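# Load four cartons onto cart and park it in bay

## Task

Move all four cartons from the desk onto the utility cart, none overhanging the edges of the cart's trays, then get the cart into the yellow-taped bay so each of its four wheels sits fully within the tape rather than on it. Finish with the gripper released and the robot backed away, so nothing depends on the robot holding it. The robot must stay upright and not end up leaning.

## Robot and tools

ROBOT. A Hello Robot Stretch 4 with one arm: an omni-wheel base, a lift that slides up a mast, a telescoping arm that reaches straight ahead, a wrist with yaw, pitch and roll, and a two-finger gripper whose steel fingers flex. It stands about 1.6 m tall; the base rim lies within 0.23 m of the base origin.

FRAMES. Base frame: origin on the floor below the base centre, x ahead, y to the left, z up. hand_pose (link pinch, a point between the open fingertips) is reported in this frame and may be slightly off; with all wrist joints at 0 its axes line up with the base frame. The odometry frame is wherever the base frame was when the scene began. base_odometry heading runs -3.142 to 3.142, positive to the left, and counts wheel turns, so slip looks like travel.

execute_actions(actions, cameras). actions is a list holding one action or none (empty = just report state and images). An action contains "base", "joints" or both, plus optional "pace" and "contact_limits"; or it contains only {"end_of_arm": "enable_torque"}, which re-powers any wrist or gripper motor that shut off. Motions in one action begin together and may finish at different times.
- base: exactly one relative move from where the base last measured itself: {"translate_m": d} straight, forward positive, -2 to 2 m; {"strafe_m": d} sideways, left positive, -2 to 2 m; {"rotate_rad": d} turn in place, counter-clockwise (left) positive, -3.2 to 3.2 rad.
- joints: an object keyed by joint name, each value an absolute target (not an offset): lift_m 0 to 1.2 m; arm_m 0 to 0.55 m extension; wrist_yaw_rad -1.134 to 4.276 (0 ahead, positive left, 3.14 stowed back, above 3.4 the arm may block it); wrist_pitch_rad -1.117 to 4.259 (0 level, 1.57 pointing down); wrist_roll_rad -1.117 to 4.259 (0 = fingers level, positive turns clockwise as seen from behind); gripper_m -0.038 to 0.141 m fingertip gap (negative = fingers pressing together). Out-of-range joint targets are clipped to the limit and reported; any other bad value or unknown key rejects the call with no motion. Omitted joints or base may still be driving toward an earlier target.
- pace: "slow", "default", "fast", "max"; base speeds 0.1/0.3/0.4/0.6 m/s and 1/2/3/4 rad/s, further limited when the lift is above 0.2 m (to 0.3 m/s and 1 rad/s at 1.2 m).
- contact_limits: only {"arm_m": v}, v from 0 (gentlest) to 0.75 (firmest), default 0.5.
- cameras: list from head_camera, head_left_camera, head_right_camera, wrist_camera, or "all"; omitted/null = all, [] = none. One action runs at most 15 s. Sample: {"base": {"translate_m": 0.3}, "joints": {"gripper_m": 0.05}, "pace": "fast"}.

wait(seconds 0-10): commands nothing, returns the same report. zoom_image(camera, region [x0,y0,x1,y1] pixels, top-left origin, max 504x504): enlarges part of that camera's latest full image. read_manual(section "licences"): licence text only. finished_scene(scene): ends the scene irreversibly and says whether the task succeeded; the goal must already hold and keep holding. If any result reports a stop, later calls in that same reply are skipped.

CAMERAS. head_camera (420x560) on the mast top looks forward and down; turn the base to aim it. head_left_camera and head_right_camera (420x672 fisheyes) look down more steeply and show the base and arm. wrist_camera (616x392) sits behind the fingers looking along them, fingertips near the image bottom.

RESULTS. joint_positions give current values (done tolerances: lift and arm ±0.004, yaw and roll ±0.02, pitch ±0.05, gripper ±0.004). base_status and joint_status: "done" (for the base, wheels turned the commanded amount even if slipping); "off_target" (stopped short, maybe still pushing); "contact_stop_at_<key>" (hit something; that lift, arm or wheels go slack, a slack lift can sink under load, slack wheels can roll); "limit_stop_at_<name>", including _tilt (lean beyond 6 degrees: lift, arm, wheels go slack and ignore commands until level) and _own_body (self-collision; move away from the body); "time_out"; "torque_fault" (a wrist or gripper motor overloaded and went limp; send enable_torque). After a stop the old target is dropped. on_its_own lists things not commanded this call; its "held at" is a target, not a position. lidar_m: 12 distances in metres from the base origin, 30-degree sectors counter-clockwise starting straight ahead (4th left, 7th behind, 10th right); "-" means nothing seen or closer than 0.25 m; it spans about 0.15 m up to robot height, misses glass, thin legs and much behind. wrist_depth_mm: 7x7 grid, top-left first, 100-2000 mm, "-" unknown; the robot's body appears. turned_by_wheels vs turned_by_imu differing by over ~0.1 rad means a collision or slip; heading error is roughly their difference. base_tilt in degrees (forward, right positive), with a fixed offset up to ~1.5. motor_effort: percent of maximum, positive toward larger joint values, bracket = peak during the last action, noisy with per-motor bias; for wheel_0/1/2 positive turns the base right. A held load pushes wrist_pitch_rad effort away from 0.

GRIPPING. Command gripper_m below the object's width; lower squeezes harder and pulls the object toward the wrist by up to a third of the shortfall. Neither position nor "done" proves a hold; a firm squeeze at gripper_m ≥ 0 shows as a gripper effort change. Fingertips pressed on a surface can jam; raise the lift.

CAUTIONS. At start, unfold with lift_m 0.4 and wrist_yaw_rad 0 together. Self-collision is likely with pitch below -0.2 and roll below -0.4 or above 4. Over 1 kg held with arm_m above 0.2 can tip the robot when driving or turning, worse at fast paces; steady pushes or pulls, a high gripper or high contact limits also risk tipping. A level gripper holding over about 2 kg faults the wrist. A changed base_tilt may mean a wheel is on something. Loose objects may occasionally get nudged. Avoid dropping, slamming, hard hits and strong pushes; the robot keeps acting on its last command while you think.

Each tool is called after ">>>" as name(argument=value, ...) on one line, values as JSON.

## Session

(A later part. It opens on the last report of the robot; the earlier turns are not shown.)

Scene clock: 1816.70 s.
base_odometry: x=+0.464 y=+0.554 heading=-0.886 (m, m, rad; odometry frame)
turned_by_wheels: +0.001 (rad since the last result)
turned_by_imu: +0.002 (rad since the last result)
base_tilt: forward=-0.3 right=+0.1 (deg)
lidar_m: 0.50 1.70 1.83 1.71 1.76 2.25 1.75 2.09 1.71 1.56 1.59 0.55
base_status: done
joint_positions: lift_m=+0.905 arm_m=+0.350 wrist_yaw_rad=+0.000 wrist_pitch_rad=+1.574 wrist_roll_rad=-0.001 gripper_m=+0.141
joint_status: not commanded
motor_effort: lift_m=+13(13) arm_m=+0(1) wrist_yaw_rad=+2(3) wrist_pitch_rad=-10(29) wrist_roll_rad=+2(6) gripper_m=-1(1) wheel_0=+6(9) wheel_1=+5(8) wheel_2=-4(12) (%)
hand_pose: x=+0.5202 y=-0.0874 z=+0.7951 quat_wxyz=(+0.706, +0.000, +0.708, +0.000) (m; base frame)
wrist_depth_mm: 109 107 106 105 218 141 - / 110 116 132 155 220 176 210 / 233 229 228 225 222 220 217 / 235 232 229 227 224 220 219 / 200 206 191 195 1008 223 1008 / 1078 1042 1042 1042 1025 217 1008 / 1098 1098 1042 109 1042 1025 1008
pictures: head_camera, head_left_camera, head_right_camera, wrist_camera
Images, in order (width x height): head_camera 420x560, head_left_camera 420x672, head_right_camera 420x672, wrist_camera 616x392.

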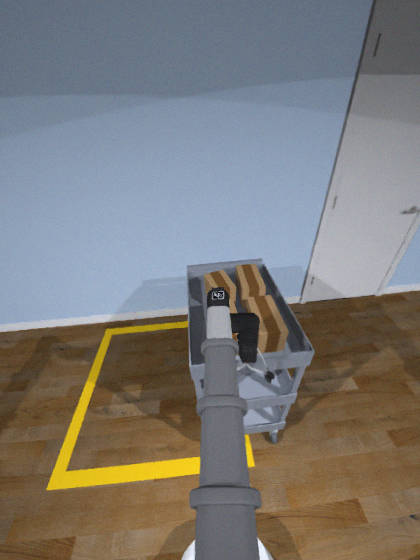

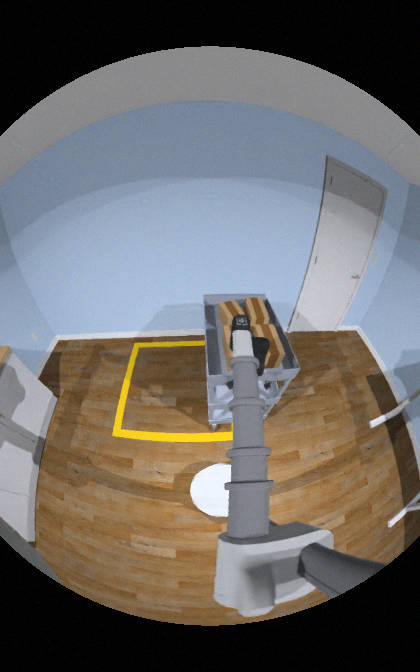

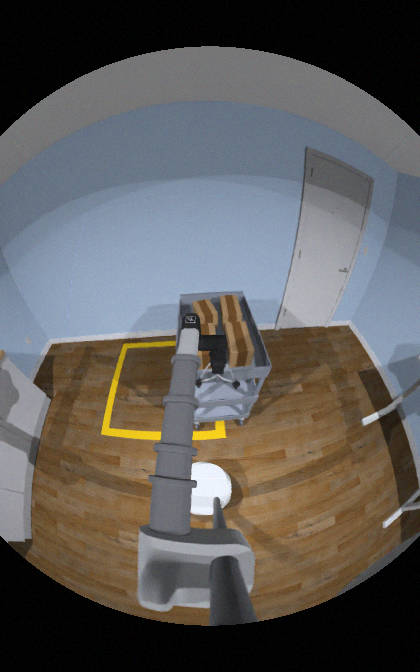

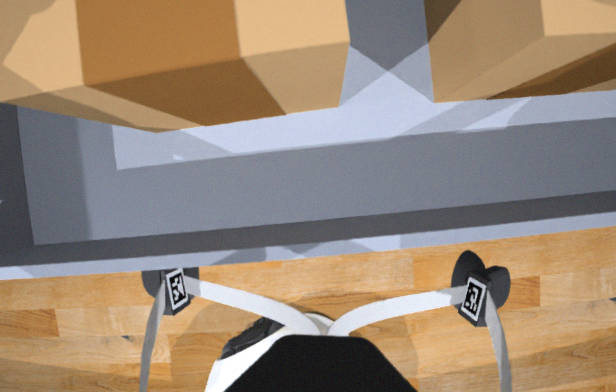

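>>> execute_actions(actions=[{"joints": {"arm_m": 0.30}}], cameras=[])

>>> execute_actions(actions=[{"joints": {"lift_m": 1.0}}], cameras=[])

>>> execute_actions(actions=[{"base": {"strafe_m": -0.9}, "joints": {"arm_m": 0.1}, "pace": "max"}], cameras=[])

>>> execute_actions(actions=[{"base": {"translate_m": 0.81}, "pace": "max"}], cameras=[])

>>> execute_actions(actions=[{"base": {"rotate_rad": 1.528}, "pace": "max"}])

Scene clock: 1835.50 s.
base_odometry: x=+0.464 y=+0.554 heading=-0.886 (m, m, rad; odometry frame)
turned_by_wheels: +0.000 (rad since the last result)
turned_by_imu: +0.001 (rad since the last result)
base_tilt: forward=-0.2 right=+0.1 (deg)
lidar_m: 0.51 1.66 1.83 1.69 1.76 2.21 1.76 2.10 1.72 1.56 1.61 0.54
base_status: not commanded
joint_positions: lift_m=+0.905 arm_m=+0.301 wrist_yaw_rad=+0.000 wrist_pitch_rad=+1.570 wrist_roll_rad=+0.000 gripper_m=+0.141
joint_status: all done
motor_effort: lift_m=+13(13) arm_m=-5(4) wrist_yaw_rad=+2(3) wrist_pitch_rad=+0(11) wrist_roll_rad=+0(2) gripper_m=+1(0) wheel_0=+5(5) wheel_1=+4(5) wheel_2=-4(4) (%)
hand_pose: x=+0.4719 y=-0.0874 z=+0.7951 quat_wxyz=(+0.707, +0.000, +0.707, +0.000) (m; base frame)
wrist_depth_mm: 228 212 207 220 219 216 214 / 230 229 225 224 221 218 216 / 233 229 226 224 223 462 976 / 1042 1042 1042 1008 1008 991 991 / 1078 1042 1042 1025 1025 991 991 / 1078 1060 917 917 1008 218 1008 / 1098 1078 854 109 1042 1025 1025
pictures: none
No camera images: the call's "cameras" was empty. Leave "cameras" out to get every camera's image.

Scene clock: 1836.90 s.
base_odometry: x=+0.464 y=+0.554 heading=-0.886 (m, m, rad; odometry frame)
turned_by_wheels: +0.000 (rad since the last result)
turned_by_imu: +0.000 (rad since the last result)
base_tilt: forward=-0.2 right=+0.0 (deg)
lidar_m: 0.50 1.68 1.82 1.70 1.77 2.23 1.75 2.11 1.71 1.56 1.63 0.56
base_status: not commanded
joint_positions: lift_m=+1.000 arm_m=+0.301 wrist_yaw_rad=+0.000 wrist_pitch_rad=+1.570 wrist_roll_rad=+0.000 gripper_m=+0.141
joint_status: all done
motor_effort: lift_m=+22(22) arm_m=-5(5) wrist_yaw_rad=+1(2) wrist_pitch_rad=+0(0) wrist_roll_rad=+0(0) gripper_m=-1(1) wheel_0=+5(5) wheel_1=+4(4) wheel_2=-4(4) (%)
hand_pose: x=+0.4719 y=-0.0874 z=+0.8893 quat_wxyz=(+0.707, +0.000, +0.707, +0.000) (m; base frame)
wrist_depth_mm: 285 320 207 232 310 242 249 / 282 324 319 314 312 309 306 / 291 324 322 319 315 329 1078 / 1160 1160 1118 1118 1098 1078 1078 / 1160 1160 1138 1118 1118 1078 1078 / 1182 1160 960 917 1118 218 1078 / 1182 1205 976 109 1138 1138 1118
pictures: none
No camera images: the call's "cameras" was empty. Leave "cameras" out to get every camera's image.

Scene clock: 1840.73 s.
base_odometry: x=-0.233 y=-0.015 heading=-0.886 (m, m, rad; odometry frame)
turned_by_wheels: +0.000 (rad since the last result)
turned_by_imu: +0.000 (rad since the last result)
base_tilt: forward=-0.1 right=+0.0 (deg)
lidar_m: 1.72 0.78 0.81 2.59 2.68 1.85 1.96 1.07 0.75 0.65 0.69 1.87
base_status: done
joint_positions: lift_m=+1.000 arm_m=+0.101 wrist_yaw_rad=+0.000 wrist_pitch_rad=+1.570 wrist_roll_rad=+0.000 gripper_m=+0.141
joint_status: all done
motor_effort: lift_m=+22(22) arm_m=-4(5) wrist_yaw_rad=+2(1) wrist_pitch_rad=+0(0) wrist_roll_rad=-1(0) gripper_m=-1(3) wheel_0=+3(10) wheel_1=+0(13) wheel_2=+0(4) (%)
hand_pose: x=+0.2718 y=-0.0874 z=+0.8894 quat_wxyz=(+0.707, +0.000, +0.707, +0.000) (m; base frame)
wrist_depth_mm: 991 1138 1098 1098 1078 1060 1025 / 991 1138 1098 1078 1098 1078 1060 / 1138 1118 1098 1118 1098 1060 1060 / 1160 1118 1138 1118 1098 1098 1078 / 1182 1160 931 904 1118 1118 1078 / 1205 1160 917 917 1098 218 1098 / 1182 1182 1160 109 1138 1138 1118
pictures: none
No camera images: the call's "cameras" was empty. Leave "cameras" out to get every camera's image.

Scene clock: 1844.47 s.
base_odometry: x=+0.279 y=-0.642 heading=-0.886 (m, m, rad; odometry frame)
turned_by_wheels: +0.000 (rad since the last result)
turned_by_imu: +0.000 (rad since the last result)
base_tilt: forward=-0.2 right=+0.0 (deg)
lidar_m: 0.90 0.94 0.59 0.57 0.57 2.71 2.65 1.00 0.71 1.08 1.38 0.96
base_status: done
joint_positions: lift_m=+1.000 arm_m=+0.101 wrist_yaw_rad=+0.000 wrist_pitch_rad=+1.570 wrist_roll_rad=+0.000 gripper_m=+0.141
joint_status: not commanded
motor_effort: lift_m=+22(22) arm_m=-4(5) wrist_yaw_rad=+2(3) wrist_pitch_rad=+0(0) wrist_roll_rad=-1(0) gripper_m=-1(1) wheel_0=+3(9) wheel_1=+1(5) wheel_2=+0(13) (%)
hand_pose: x=+0.2718 y=-0.0874 z=+0.8894 quat_wxyz=(+0.707, +0.000, +0.707, +0.000) (m; base frame)
wrist_depth_mm: 1138 1138 1118 1078 1078 1042 1042 / 1118 1138 1098 1098 1078 1078 1060 / 1160 1118 1118 1098 1118 1098 1042 / 1008 1160 1118 1118 1098 1098 1078 / 1008 1182 946 904 1118 1098 1078 / 1008 1160 931 917 1118 218 1118 / 1042 1182 1160 109 1118 1118 1078
pictures: none
No camera images: the call's "cameras" was empty. Leave "cameras" out to get every camera's image.

Scene clock: 1846.70 s.
base_odometry: x=+0.279 y=-0.642 heading=+0.641 (m, m, rad; odometry frame)
turned_by_wheels: +1.527 (rad since the last result)
turned_by_imu: +1.572 (rad since the last result)
base_tilt: forward=-0.1 right=+0.1 (deg)
lidar_m: 0.56 0.57 2.72 2.65 0.94 0.70 1.02 1.39 1.00 0.89 0.94 0.62
base_status: done
joint_positions: lift_m=+1.000 arm_m=+0.101 wrist_yaw_rad=+0.000 wrist_pitch_rad=+1.570 wrist_roll_rad=+0.000 gripper_m=+0.141
joint_status: not commanded
motor_effort: lift_m=+20(22) arm_m=-4(4) wrist_yaw_rad=+1(2) wrist_pitch_rad=+1(0) wrist_roll_rad=+0(0) gripper_m=+0(0) wheel_0=-4(7) wheel_1=-1(7) wheel_2=-5(10) (%)
hand_pose: x=+0.2719 y=-0.0874 z=+0.8895 quat_wxyz=(+0.707, +0.000, +0.707, +0.000) (m; base frame)
wrist_depth_mm: 1118 707 960 946 917 1078 1060 / 1138 1118 1098 1118 1060 1078 1060 / 1160 1138 1118 1098 1078 1078 1060 / 1160 1160 1138 1098 1098 1098 1078 / 1160 1160 946 904 1098 1098 1078 / 1205 1182 931 917 1118 219 1118 / 1205 1160 1160 109 1118 1098 1098
pictures: head_camera, head_left_camera, head_right_camera, wrist_camera
Images, in order (width x height): head_camera 420x560, head_left_camera 420x672, head_right_camera 420x672, wrist_camera 616x392.

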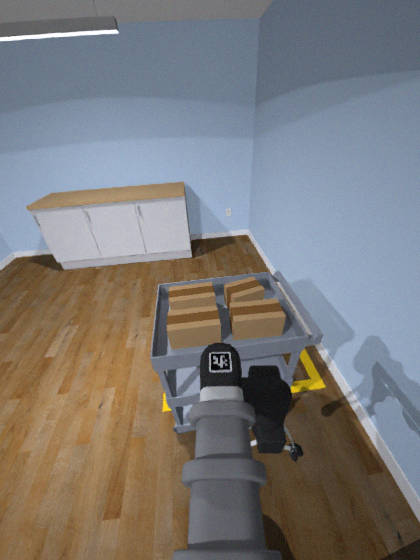

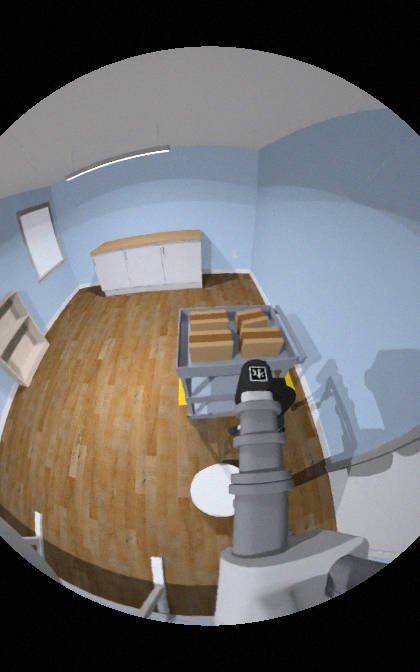

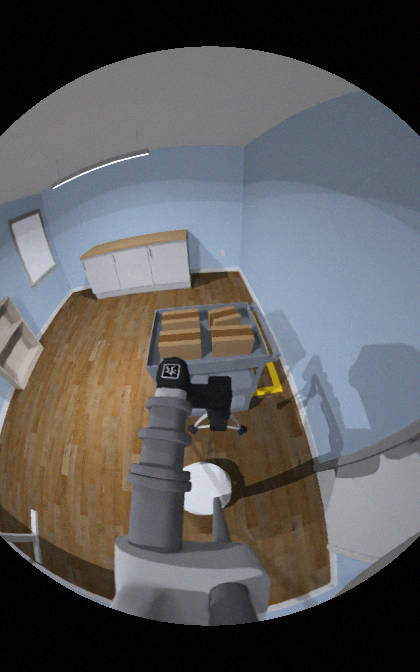

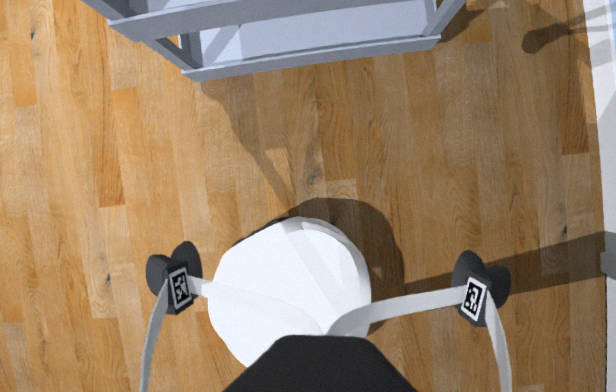

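>>> execute_actions(actions=[{"joints": {"lift_m": 0.905, "arm_m": 0.31}}], cameras=[])

>>> execute_actions(actions=[{"base": {"translate_m": 0.25}, "pace": "slow"}], cameras=["wrist_camera", "head_left_camera"])

Scene clock: 1853.43 s.
base_odometry: x=+0.279 y=-0.642 heading=+0.641 (m, m, rad; odometry frame)
turned_by_wheels: +0.000 (rad since the last result)
turned_by_imu: +0.002 (rad since the last result)
base_tilt: forward=-0.1 right=+0.1 (deg)
lidar_m: 0.56 0.57 2.71 2.66 0.99 0.72 1.02 1.39 1.00 0.89 0.97 0.61
base_status: not commanded
joint_positions: lift_m=+0.905 arm_m=+0.309 wrist_yaw_rad=+0.000 wrist_pitch_rad=+1.570 wrist_roll_rad=+0.000 gripper_m=+0.141
joint_status: all done
motor_effort: lift_m=+13(19) arm_m=+4(5) wrist_yaw_rad=+1(1) wrist_pitch_rad=+0(0) wrist_roll_rad=-1(0) gripper_m=+0(0) wheel_0=-4(4) wheel_1=-1(1) wheel_2=-5(5) (%)
hand_pose: x=+0.4804 y=-0.0874 z=+0.7951 quat_wxyz=(+0.707, +0.000, +0.707, +0.000) (m; base frame)
wrist_depth_mm: 229 166 166 179 193 206 226 / 196 220 539 539 535 530 976 / 488 554 569 866 991 991 976 / 1060 1025 1042 1025 1008 991 976 / 1060 1078 1042 1042 1008 1008 1008 / 1078 1078 960 976 1025 218 1008 / 1098 1078 866 109 1060 1025 1008
pictures: none
No camera images: the call's "cameras" was empty. Leave "cameras" out to get every camera's image.

Scene clock: 1857.20 s.
base_odometry: x=+0.479 y=-0.493 heading=+0.641 (m, m, rad; odometry frame)
turned_by_wheels: +0.000 (rad since the last result)
turned_by_imu: +0.001 (rad since the last result)
base_tilt: forward=-0.1 right=+0.1 (deg)
lidar_m: 0.45 0.48 2.74 2.57 1.42 0.93 1.16 1.44 0.95 0.90 0.89 0.48
base_status: done
joint_positions: lift_m=+0.905 arm_m=+0.309 wrist_yaw_rad=+0.000 wrist_pitch_rad=+1.574 wrist_roll_rad=-0.001 gripper_m=+0.141
joint_status: not commanded
motor_effort: lift_m=+13(13) arm_m=+5(4) wrist_yaw_rad=+2(1) wrist_pitch_rad=-13(54) wrist_roll_rad=+2(14) gripper_m=+0(1) wheel_0=+4(7) wheel_1=+3(9) wheel_2=-7(11) (%)
hand_pose: x=+0.4791 y=-0.0874 z=+0.7951 quat_wxyz=(+0.706, +0.000, +0.708, +0.000) (m; base frame)
wrist_depth_mm: 109 109 200 220 117 115 - / 135 145 204 224 190 187 198 / 232 230 228 224 222 220 218 / 236 232 229 228 224 222 220 / 194 186 204 195 182 190 1008 / 1078 1078 891 917 1025 1008 1008 / 1078 1060 866 109 1042 1025 1025
pictures: head_left_camera, wrist_camera
Images, in order (width x height): head_left_camera 420x672, wrist_camera 616x392.

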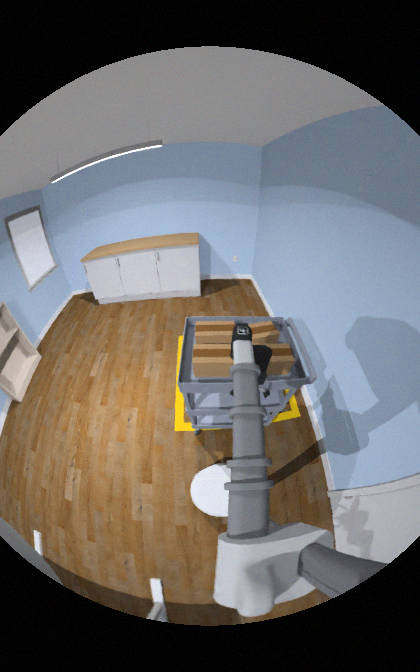

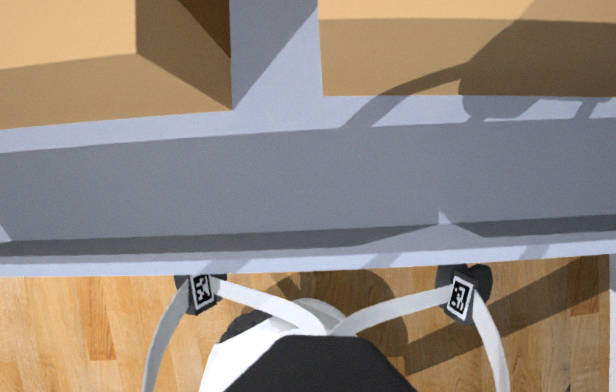

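>>> execute_actions(actions=[{"base": {"translate_m": 0.2}, "pace": "slow"}], cameras=["wrist_camera", "head_left_camera", "head_camera"])

Scene clock: 1863.77 s.
base_odometry: x=+0.639 y=-0.373 heading=+0.641 (m, m, rad; odometry frame)
turned_by_wheels: +0.000 (rad since the last result)
turned_by_imu: +0.001 (rad since the last result)
base_tilt: forward=-0.1 right=-0.1 (deg)
lidar_m: 0.48 0.54 2.78 2.57 1.75 1.14 1.21 1.42 0.94 0.86 0.88 0.50
base_status: done
joint_positions: lift_m=+0.905 arm_m=+0.309 wrist_yaw_rad=-0.003 wrist_pitch_rad=+1.575 wrist_roll_rad=+0.001 gripper_m=+0.141
joint_status: not commanded
motor_effort: lift_m=+13(13) arm_m=+4(5) wrist_yaw_rad=+11(14) wrist_pitch_rad=-13(32) wrist_roll_rad=-5(5) gripper_m=-1(1) wheel_0=+3(5) wheel_1=+4(9) wheel_2=-5(13) (%)
hand_pose: x=+0.4787 y=-0.0874 z=+0.7951 quat_wxyz=(+0.706, +0.002, +0.708, -0.002) (m; base frame)
wrist_depth_mm: 155 139 139 220 130 106 - / 230 228 225 222 194 156 - / 232 229 226 224 221 220 217 / 203 230 229 225 224 221 220 / 1060 1042 223 190 190 193 220 / 1078 1060 931 904 1025 206 1008 / 1098 1078 866 109 1042 1025 1025
pictures: head_camera, head_left_camera, wrist_camera
Images, in order (width x height): head_camera 420x560, head_left_camera 420x672, wrist_camera 616x392.

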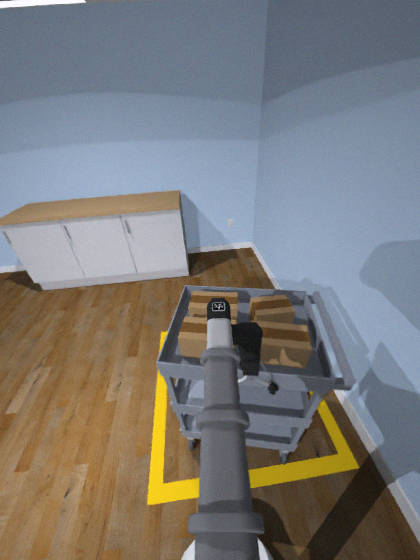

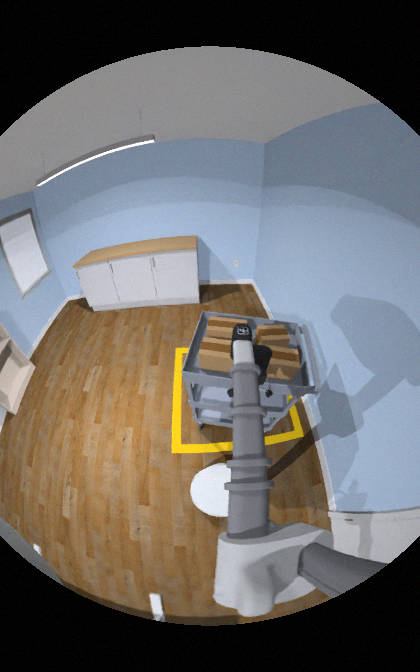

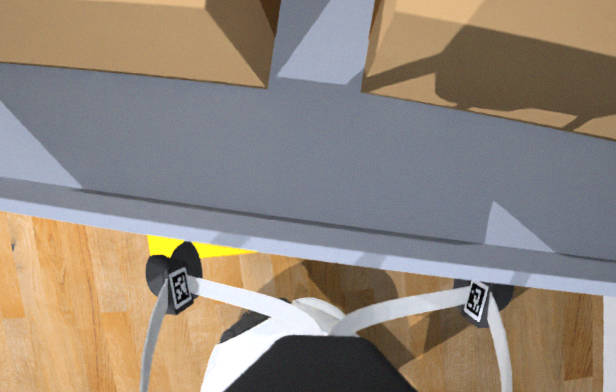

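>>> execute_actions(actions=[{"joints": {"arm_m": 0.2}}], cameras=[])

>>> execute_actions(actions=[{"base": {"translate_m": -0.5}, "joints": {"arm_m": 0.0}, "pace": "fast"}])

Scene clock: 1881.73 s.
base_odometry: x=+0.639 y=-0.373 heading=+0.642 (m, m, rad; odometry frame)
turned_by_wheels: +0.000 (rad since the last result)
turned_by_imu: +0.002 (rad since the last result)
base_tilt: forward=-0.2 right=+0.1 (deg)
lidar_m: 0.47 0.52 2.80 2.56 1.75 1.15 1.20 1.41 0.94 0.85 0.90 0.50
base_status: not commanded
joint_positions: lift_m=+0.905 arm_m=+0.201 wrist_yaw_rad=+0.000 wrist_pitch_rad=+1.570 wrist_roll_rad=+0.000 gripper_m=+0.141
joint_status: all done
motor_effort: lift_m=+13(13) arm_m=-5(1) wrist_yaw_rad=+1(11) wrist_pitch_rad=+0(13) wrist_roll_rad=-2(4) gripper_m=+0(1) wheel_0=+3(3) wheel_1=+4(4) wheel_2=-4(5) (%)
hand_pose: x=+0.3719 y=-0.0874 z=+0.7951 quat_wxyz=(+0.707, +0.000, +0.707, +0.000) (m; base frame)
wrist_depth_mm: 345 229 212 195 178 161 - / 1042 549 549 539 535 530 233 / 1060 1025 1008 1008 842 530 960 / 1060 1042 1025 1008 1025 991 991 / 1060 1078 1025 1008 1025 1008 1008 / 1098 1078 842 820 1008 219 1025 / 1078 1078 842 108 1025 1025 1008
pictures: none
No camera images: the call's "cameras" was empty. Leave "cameras" out to get every camera's image.

Scene clock: 1884.50 s.
base_odometry: x=+0.239 y=-0.673 heading=+0.641 (m, m, rad; odometry frame)
turned_by_wheels: +0.000 (rad since the last result)
turned_by_imu: +0.002 (rad since the last result)
base_tilt: forward=-0.2 right=+0.0 (deg)
lidar_m: 0.97 2.76 2.69 2.64 0.93 0.65 1.06 1.35 1.00 0.91 0.95 1.01
base_status: done
joint_positions: lift_m=+0.905 arm_m=+0.001 wrist_yaw_rad=+0.000 wrist_pitch_rad=+1.570 wrist_roll_rad=+0.000 gripper_m=+0.141
joint_status: all done
motor_effort: lift_m=+13(13) arm_m=-4(5) wrist_yaw_rad=+1(1) wrist_pitch_rad=+0(0) wrist_roll_rad=-2(2) gripper_m=-2(1) wheel_0=-2(8) wheel_1=-1(7) wheel_2=+0(13) (%)
hand_pose: x=+0.1719 y=-0.0874 z=+0.7951 quat_wxyz=(+0.707, +0.000, +0.707, +0.000) (m; base frame)
wrist_depth_mm: 1025 1008 1008 1008 976 976 960 / 1060 1042 1008 1008 991 976 976 / 1042 1025 1042 1008 1008 991 976 / 1060 1042 1025 809 1008 991 991 / 1060 1078 820 820 1008 1008 991 / 1098 1078 842 809 842 218 1008 / 1078 1078 1042 109 1042 1025 1008
pictures: head_camera, head_left_camera, head_right_camera, wrist_camera
Images, in order (width x height): head_camera 420x560, head_left_camera 420x672, head_right_camera 420x672, wrist_camera 616x392.

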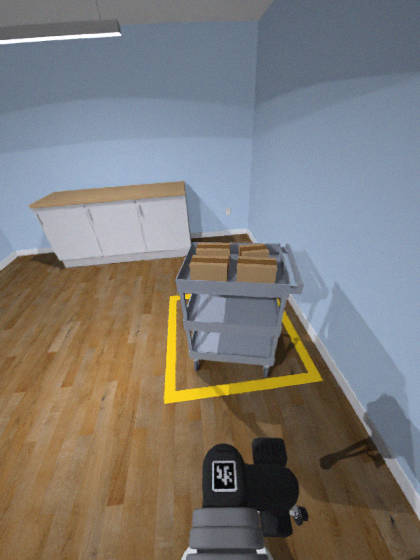

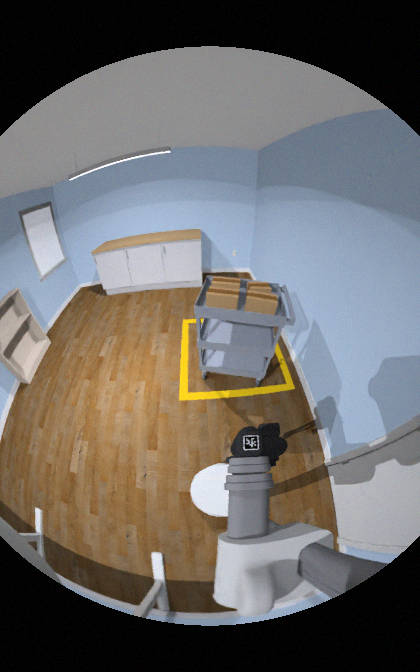

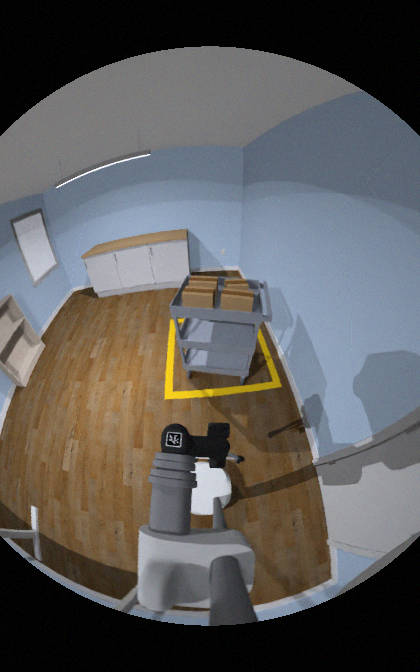

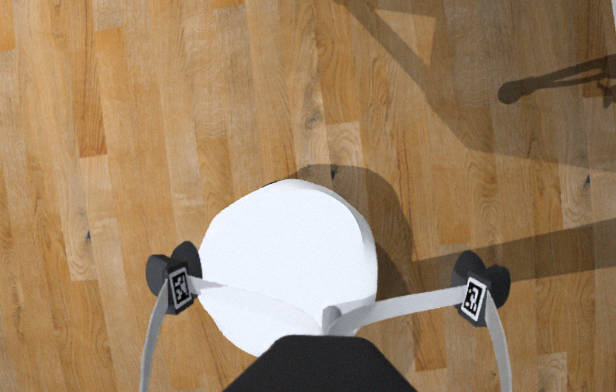

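>>> zoom_image(camera="head_camera", region=[140, 230, 340, 420])

Region (140, 230, 340, 420) of head_camera's 420x560 image, scaled by 2.520, with more detail than that image has; it fills the top 479 rows of this view, and the rest is white.

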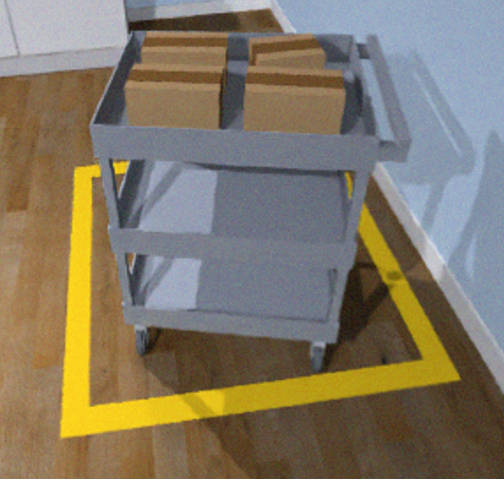

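>>> zoom_image(camera="head_camera", region=[230, 330, 330, 400])

Region (230, 330, 330, 400) of head_camera's 420x560 image, scaled by 5.040, with more detail than that image has; it fills the top 353 rows of this view, and the rest is white.

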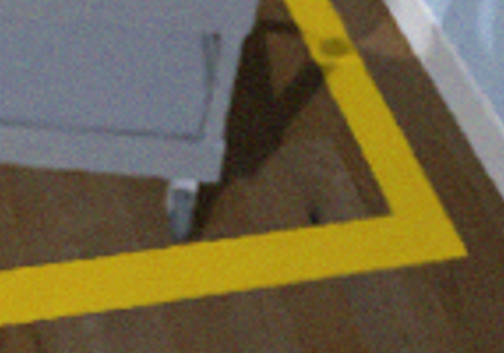

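>>> execute_actions(actions=[{"base": {"translate_m": 0.46}, "joints": {"arm_m": 0.309}, "pace": "fast"}], cameras=["wrist_camera"])

Scene clock: 1911.00 s.
base_odometry: x=+0.607 y=-0.397 heading=+0.642 (m, m, rad; odometry frame)
turned_by_wheels: +0.000 (rad since the last result)
turned_by_imu: +0.001 (rad since the last result)
base_tilt: forward=-0.1 right=+0.0 (deg)
lidar_m: 0.50 0.58 2.76 2.59 1.70 1.10 1.14 1.41 0.94 0.86 0.89 0.51
base_status: done
joint_positions: lift_m=+0.905 arm_m=+0.308 wrist_yaw_rad=+0.000 wrist_pitch_rad=+1.570 wrist_roll_rad=+0.000 gripper_m=+0.141
joint_status: all done
motor_effort: lift_m=+13(13) arm_m=+4(6) wrist_yaw_rad=+1(3) wrist_pitch_rad=+1(0) wrist_roll_rad=-2(2) gripper_m=+0(1) wheel_0=+3(9) wheel_1=+2(7) wheel_2=+0(14) (%)
hand_pose: x=+0.4794 y=-0.0874 z=+0.7951 quat_wxyz=(+0.707, +0.000, +0.707, +0.000) (m; base frame)
wrist_depth_mm: 229 226 224 221 218 193 - / 230 229 227 224 221 219 216 / 1025 230 227 225 224 220 218 / 1060 1042 1025 1008 1008 991 991 / 1078 1042 1025 1025 1008 991 991 / 1078 1078 946 931 1008 218 991 / 1098 1060 866 109 1025 1042 1008
pictures: wrist_camera
Images, in order (width x height): wrist_camera 616x392.

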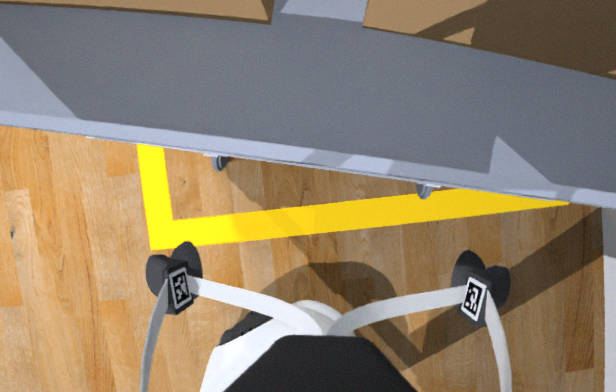

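>>> execute_actions(actions=[{"base": {"rotate_rad": 0.1}}], cameras=[])

>>> execute_actions(actions=[{"base": {"strafe_m": -0.25}, "joints": {"arm_m": 0.29}}], cameras=[])

>>> execute_actions(actions=[{"base": {"translate_m": 0.1}, "pace": "slow"}], cameras=["wrist_camera", "head_left_camera"])

Scene clock: 1926.80 s.
base_odometry: x=+0.607 y=-0.397 heading=+0.741 (m, m, rad; odometry frame)
turned_by_wheels: +0.100 (rad since the last result)
turned_by_imu: +0.104 (rad since the last result)
base_tilt: forward=-0.1 right=+0.0 (deg)
lidar_m: 0.51 0.63 2.64 2.55 1.49 1.13 1.54 1.28 0.90 0.86 0.60 0.51
base_status: done
joint_positions: lift_m=+0.905 arm_m=+0.308 wrist_yaw_rad=+0.000 wrist_pitch_rad=+1.570 wrist_roll_rad=+0.000 gripper_m=+0.141
joint_status: not commanded
motor_effort: lift_m=+13(13) arm_m=+4(4) wrist_yaw_rad=+1(0) wrist_pitch_rad=+1(2) wrist_roll_rad=-2(2) gripper_m=+0(0) wheel_0=+0(5) wheel_1=-3(10) wheel_2=-2(9) (%)
hand_pose: x=+0.4794 y=-0.0874 z=+0.7951 quat_wxyz=(+0.707, +0.000, +0.707, +0.000) (m; base frame)
wrist_depth_mm: 230 227 224 221 219 203 - / 230 228 225 224 221 219 216 / 1042 1042 241 225 223 220 217 / 1060 1025 1042 1008 991 222 220 / 1060 1060 1042 1042 1025 1008 991 / 1078 1078 960 917 1025 218 1008 / 1078 1098 866 109 1025 1025 1025
pictures: none
No camera images: the call's "cameras" was empty. Leave "cameras" out to get every camera's image.

Scene clock: 1928.93 s.
base_odometry: x=+0.776 y=-0.582 heading=+0.741 (m, m, rad; odometry frame)
turned_by_wheels: +0.000 (rad since the last result)
turned_by_imu: +0.001 (rad since the last result)
base_tilt: forward=-0.2 right=+0.1 (deg)
lidar_m: 0.46 0.56 2.93 2.82 1.50 1.23 1.78 0.90 0.66 0.62 0.65 0.47
base_status: done
joint_positions: lift_m=+0.905 arm_m=+0.291 wrist_yaw_rad=-0.001 wrist_pitch_rad=+1.573 wrist_roll_rad=+0.000 gripper_m=+0.141
joint_status: all done
motor_effort: lift_m=+13(13) arm_m=-4(6) wrist_yaw_rad=+5(5) wrist_pitch_rad=-8(9) wrist_roll_rad=-1(2) gripper_m=+0(0) wheel_0=+3(10) wheel_1=-1(10) wheel_2=+0(2) (%)
hand_pose: x=+0.4609 y=-0.0874 z=+0.7951 quat_wxyz=(+0.706, +0.001, +0.708, -0.001) (m; base frame)
wrist_depth_mm: 228 202 161 133 112 214 - / 230 229 225 220 188 217 179 / 232 229 227 224 222 219 175 / 1042 200 213 227 224 220 768 / 1042 1060 1042 1025 196 178 158 / 1078 1042 842 866 1008 206 878 / 1098 1078 854 109 1025 1025 917
pictures: none
No camera images: the call's "cameras" was empty. Leave "cameras" out to get every camera's image.

Scene clock: 1931.20 s.
base_odometry: x=+0.850 y=-0.514 heading=+0.741 (m, m, rad; odometry frame)
turned_by_wheels: +0.000 (rad since the last result)
turned_by_imu: +0.000 (rad since the last result)
base_tilt: forward=-0.1 right=+0.0 (deg)
lidar_m: 0.45 0.49 2.94 2.82 1.66 1.29 1.85 0.89 0.67 0.60 0.65 0.49
base_status: done
joint_positions: lift_m=+0.905 arm_m=+0.290 wrist_yaw_rad=-0.003 wrist_pitch_rad=+1.574 wrist_roll_rad=+0.001 gripper_m=+0.141
joint_status: not commanded
motor_effort: lift_m=+13(13) arm_m=-2(4) wrist_yaw_rad=+10(16) wrist_pitch_rad=-12(22) wrist_roll_rad=-5(7) gripper_m=-1(0) wheel_0=+3(8) wheel_1=+3(7) wheel_2=-6(13) (%)
hand_pose: x=+0.4601 y=-0.0874 z=+0.7951 quat_wxyz=(+0.706, +0.002, +0.708, -0.002) (m; base frame)
wrist_depth_mm: 135 122 114 106 104 103 - / 230 227 198 174 152 133 - / 233 230 227 224 222 219 217 / 234 231 229 228 224 223 219 / 1060 200 193 187 181 193 209 / 1078 1078 854 866 1025 206 854 / 1098 1078 854 109 1042 1042 904
pictures: head_left_camera, wrist_camera
Images, in order (width x height): head_left_camera 420x672, wrist_camera 616x392.

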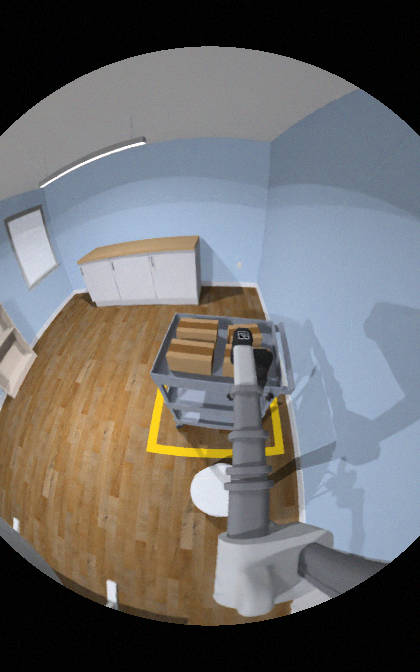

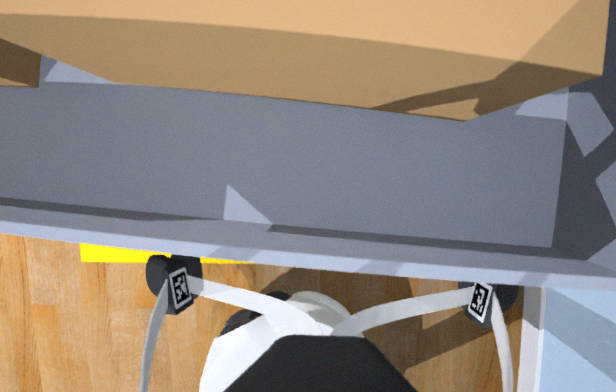

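>>> execute_actions(actions=[{"base": {"translate_m": 0.08}, "pace": "slow"}], cameras=["wrist_camera", "head_left_camera"])

Scene clock: 1939.40 s.
base_odometry: x=+0.909 y=-0.460 heading=+0.741 (m, m, rad; odometry frame)
turned_by_wheels: +0.000 (rad since the last result)
turned_by_imu: +0.001 (rad since the last result)
base_tilt: forward=-0.2 right=+0.0 (deg)
lidar_m: 0.45 0.44 2.92 2.81 1.74 1.39 1.94 0.87 0.63 0.61 0.64 0.47
base_status: done
joint_positions: lift_m=+0.905 arm_m=+0.290 wrist_yaw_rad=-0.001 wrist_pitch_rad=+1.575 wrist_roll_rad=-0.001 gripper_m=+0.141
joint_status: not commanded
motor_effort: lift_m=+13(13) arm_m=-2(3) wrist_yaw_rad=+4(17) wrist_pitch_rad=-13(23) wrist_roll_rad=+1(8) gripper_m=+0(1) wheel_0=+2(5) wheel_1=+3(4) wheel_2=-6(13) (%)
hand_pose: x=+0.4602 y=-0.0874 z=+0.7951 quat_wxyz=(+0.706, +0.000, +0.708, +0.000) (m; base frame)
wrist_depth_mm: 109 108 107 106 105 103 - / 201 164 162 156 149 140 - / 233 229 228 225 223 220 218 / 236 232 230 228 224 222 220 / 203 206 182 183 182 180 191 / 1098 1042 831 878 1008 1008 854 / 1118 1060 842 109 1042 1025 904
pictures: head_left_camera, wrist_camera
Images, in order (width x height): head_left_camera 420x672, wrist_camera 616x392.

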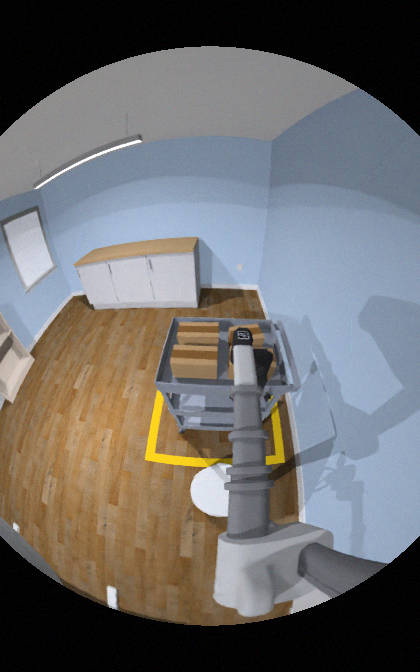

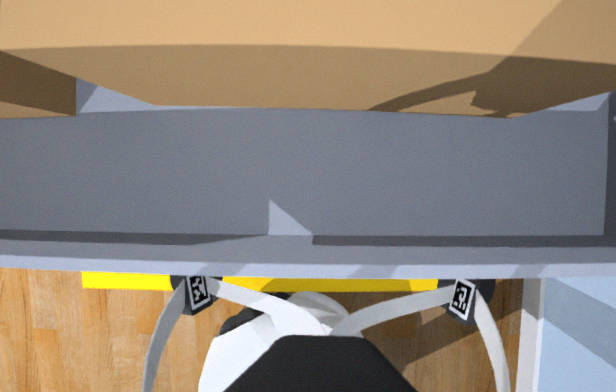

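>>> execute_actions(actions=[{"base": {"translate_m": 0.06}, "pace": "slow"}], cameras=[])

>>> execute_actions(actions=[{"joints": {"arm_m": 0.2}}], cameras=[])

>>> execute_actions(actions=[{"base": {"translate_m": -0.8}, "joints": {"arm_m": 0.0}, "pace": "fast"}])

Scene clock: 1954.60 s.
base_odometry: x=+0.953 y=-0.420 heading=+0.741 (m, m, rad; odometry frame)
turned_by_wheels: +0.000 (rad since the last result)
turned_by_imu: +0.001 (rad since the last result)
base_tilt: forward=-0.1 right=+0.0 (deg)
lidar_m: 0.44 0.47 2.90 2.81 1.87 1.45 2.03 0.89 0.65 0.62 0.62 0.47
base_status: done
joint_positions: lift_m=+0.905 arm_m=+0.290 wrist_yaw_rad=-0.001 wrist_pitch_rad=+1.575 wrist_roll_rad=-0.001 gripper_m=+0.141
joint_status: not commanded
motor_effort: lift_m=+13(13) arm_m=-2(3) wrist_yaw_rad=+3(4) wrist_pitch_rad=-13(30) wrist_roll_rad=+2(5) gripper_m=+0(0) wheel_0=+3(8) wheel_1=+5(5) wheel_2=-8(12) (%)
hand_pose: x=+0.4601 y=-0.0874 z=+0.7951 quat_wxyz=(+0.706, +0.000, +0.709, +0.000) (m; base frame)
wrist_depth_mm: 109 108 107 106 105 103 - / 189 163 166 166 163 158 175 / 233 229 227 224 223 219 218 / 235 233 231 228 224 222 220 / 187 185 181 177 195 183 205 / 1078 1060 831 866 1025 1008 854 / 1098 1098 854 109 1025 1025 891
pictures: none
No camera images: the call's "cameras" was empty. Leave "cameras" out to get every camera's image.

Scene clock: 1955.83 s.
base_odometry: x=+0.953 y=-0.420 heading=+0.741 (m, m, rad; odometry frame)
turned_by_wheels: +0.000 (rad since the last result)
turned_by_imu: +0.001 (rad since the last result)
base_tilt: forward=-0.2 right=+0.1 (deg)
lidar_m: 0.44 0.46 2.86 2.80 1.84 1.42 2.02 0.89 0.66 0.61 0.64 0.50
base_status: not commanded
joint_positions: lift_m=+0.905 arm_m=+0.201 wrist_yaw_rad=+0.000 wrist_pitch_rad=+1.570 wrist_roll_rad=+0.000 gripper_m=+0.141
joint_status: all done
motor_effort: lift_m=+13(13) arm_m=-4(6) wrist_yaw_rad=+2(3) wrist_pitch_rad=+0(14) wrist_roll_rad=+0(1) gripper_m=-2(1) wheel_0=+2(3) wheel_1=+5(5) wheel_2=-6(8) (%)
hand_pose: x=+0.3719 y=-0.0874 z=+0.7951 quat_wxyz=(+0.707, +0.000, +0.707, +0.000) (m; base frame)
wrist_depth_mm: 229 227 224 221 219 216 215 / 192 180 190 198 203 205 268 / 564 559 549 559 854 976 854 / 1060 1025 1025 1025 991 1008 854 / 1060 1060 1025 1025 1025 1008 866 / 1098 1060 831 820 1042 216 866 / 1098 1078 831 109 1025 1042 904
pictures: none
No camera images: the call's "cameras" was empty. Leave "cameras" out to get every camera's image.

Scene clock: 1959.37 s.
base_odometry: x=+0.362 y=-0.960 heading=+0.741 (m, m, rad; odometry frame)
turned_by_wheels: +0.000 (rad since the last result)
turned_by_imu: +0.003 (rad since the last result)
base_tilt: forward=-0.2 right=+0.0 (deg)
lidar_m: 1.25 2.96 2.97 1.97 0.79 0.91 1.21 0.91 0.66 0.59 0.66 0.91
base_status: done
joint_positions: lift_m=+0.905 arm_m=+0.001 wrist_yaw_rad=+0.000 wrist_pitch_rad=+1.570 wrist_roll_rad=+0.000 gripper_m=+0.141
joint_status: all done
motor_effort: lift_m=+13(13) arm_m=-5(8) wrist_yaw_rad=+2(0) wrist_pitch_rad=+0(1) wrist_roll_rad=-1(1) gripper_m=-1(1) wheel_0=-1(7) wheel_1=-2(7) wheel_2=+1(13) (%)
hand_pose: x=+0.1719 y=-0.0874 z=+0.7951 quat_wxyz=(+0.707, +0.000, +0.707, +0.000) (m; base frame)
wrist_depth_mm: 1025 1025 991 1008 976 976 891 / 1042 1025 1008 1008 991 991 891 / 1042 1025 1042 1025 991 991 891 / 1060 1042 1042 820 1008 1008 891 / 1060 1060 820 809 1008 991 866 / 1078 1060 831 820 831 217 866 / 1078 1060 1060 109 1042 1025 891
pictures: head_camera, head_left_camera, head_right_camera, wrist_camera
Images, in order (width x height): head_camera 420x560, head_left_camera 420x672, head_right_camera 420x672, wrist_camera 616x392.

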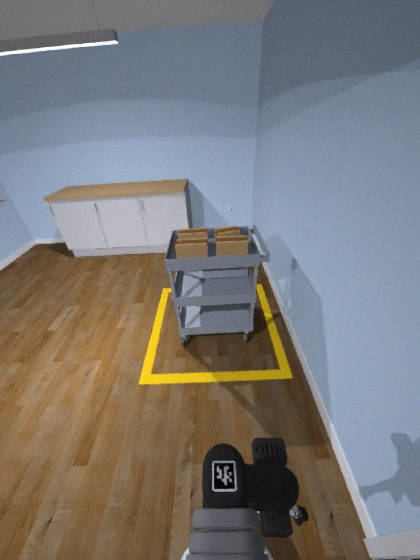

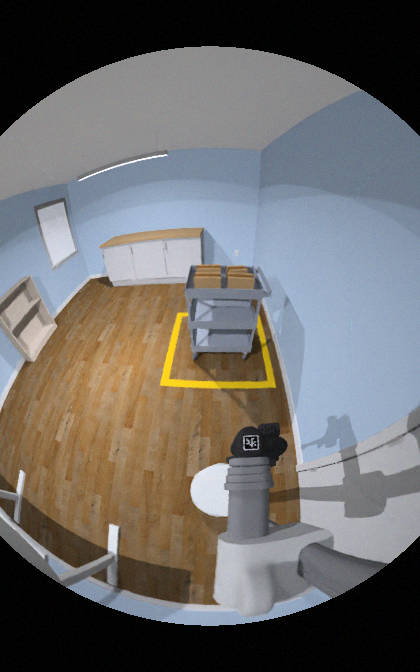

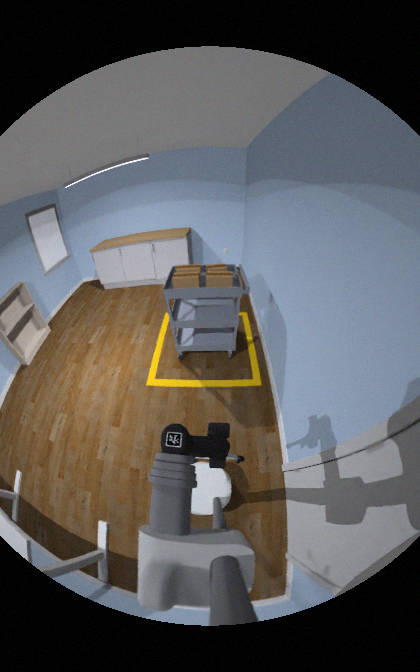

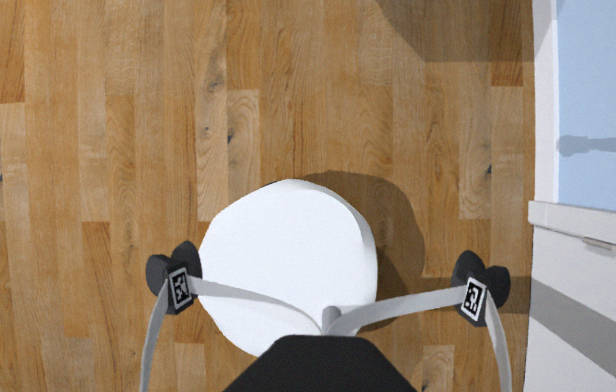

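>>> zoom_image(camera="head_camera", region=[130, 215, 310, 395])

Region (130, 215, 310, 395) of head_camera's 420x560 image, scaled by 2.800, with more detail than that image has.

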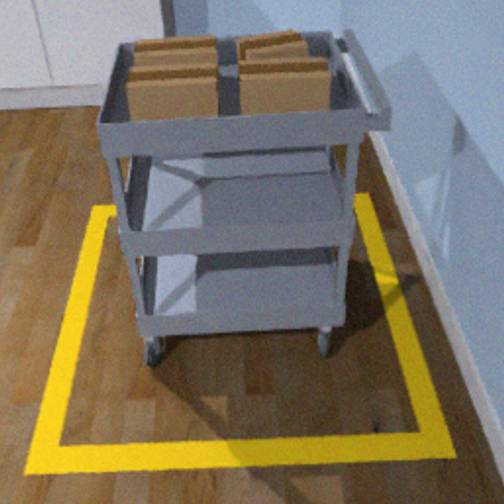

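>>> finished_scene(scene=2)

The scene is finished: the task was done.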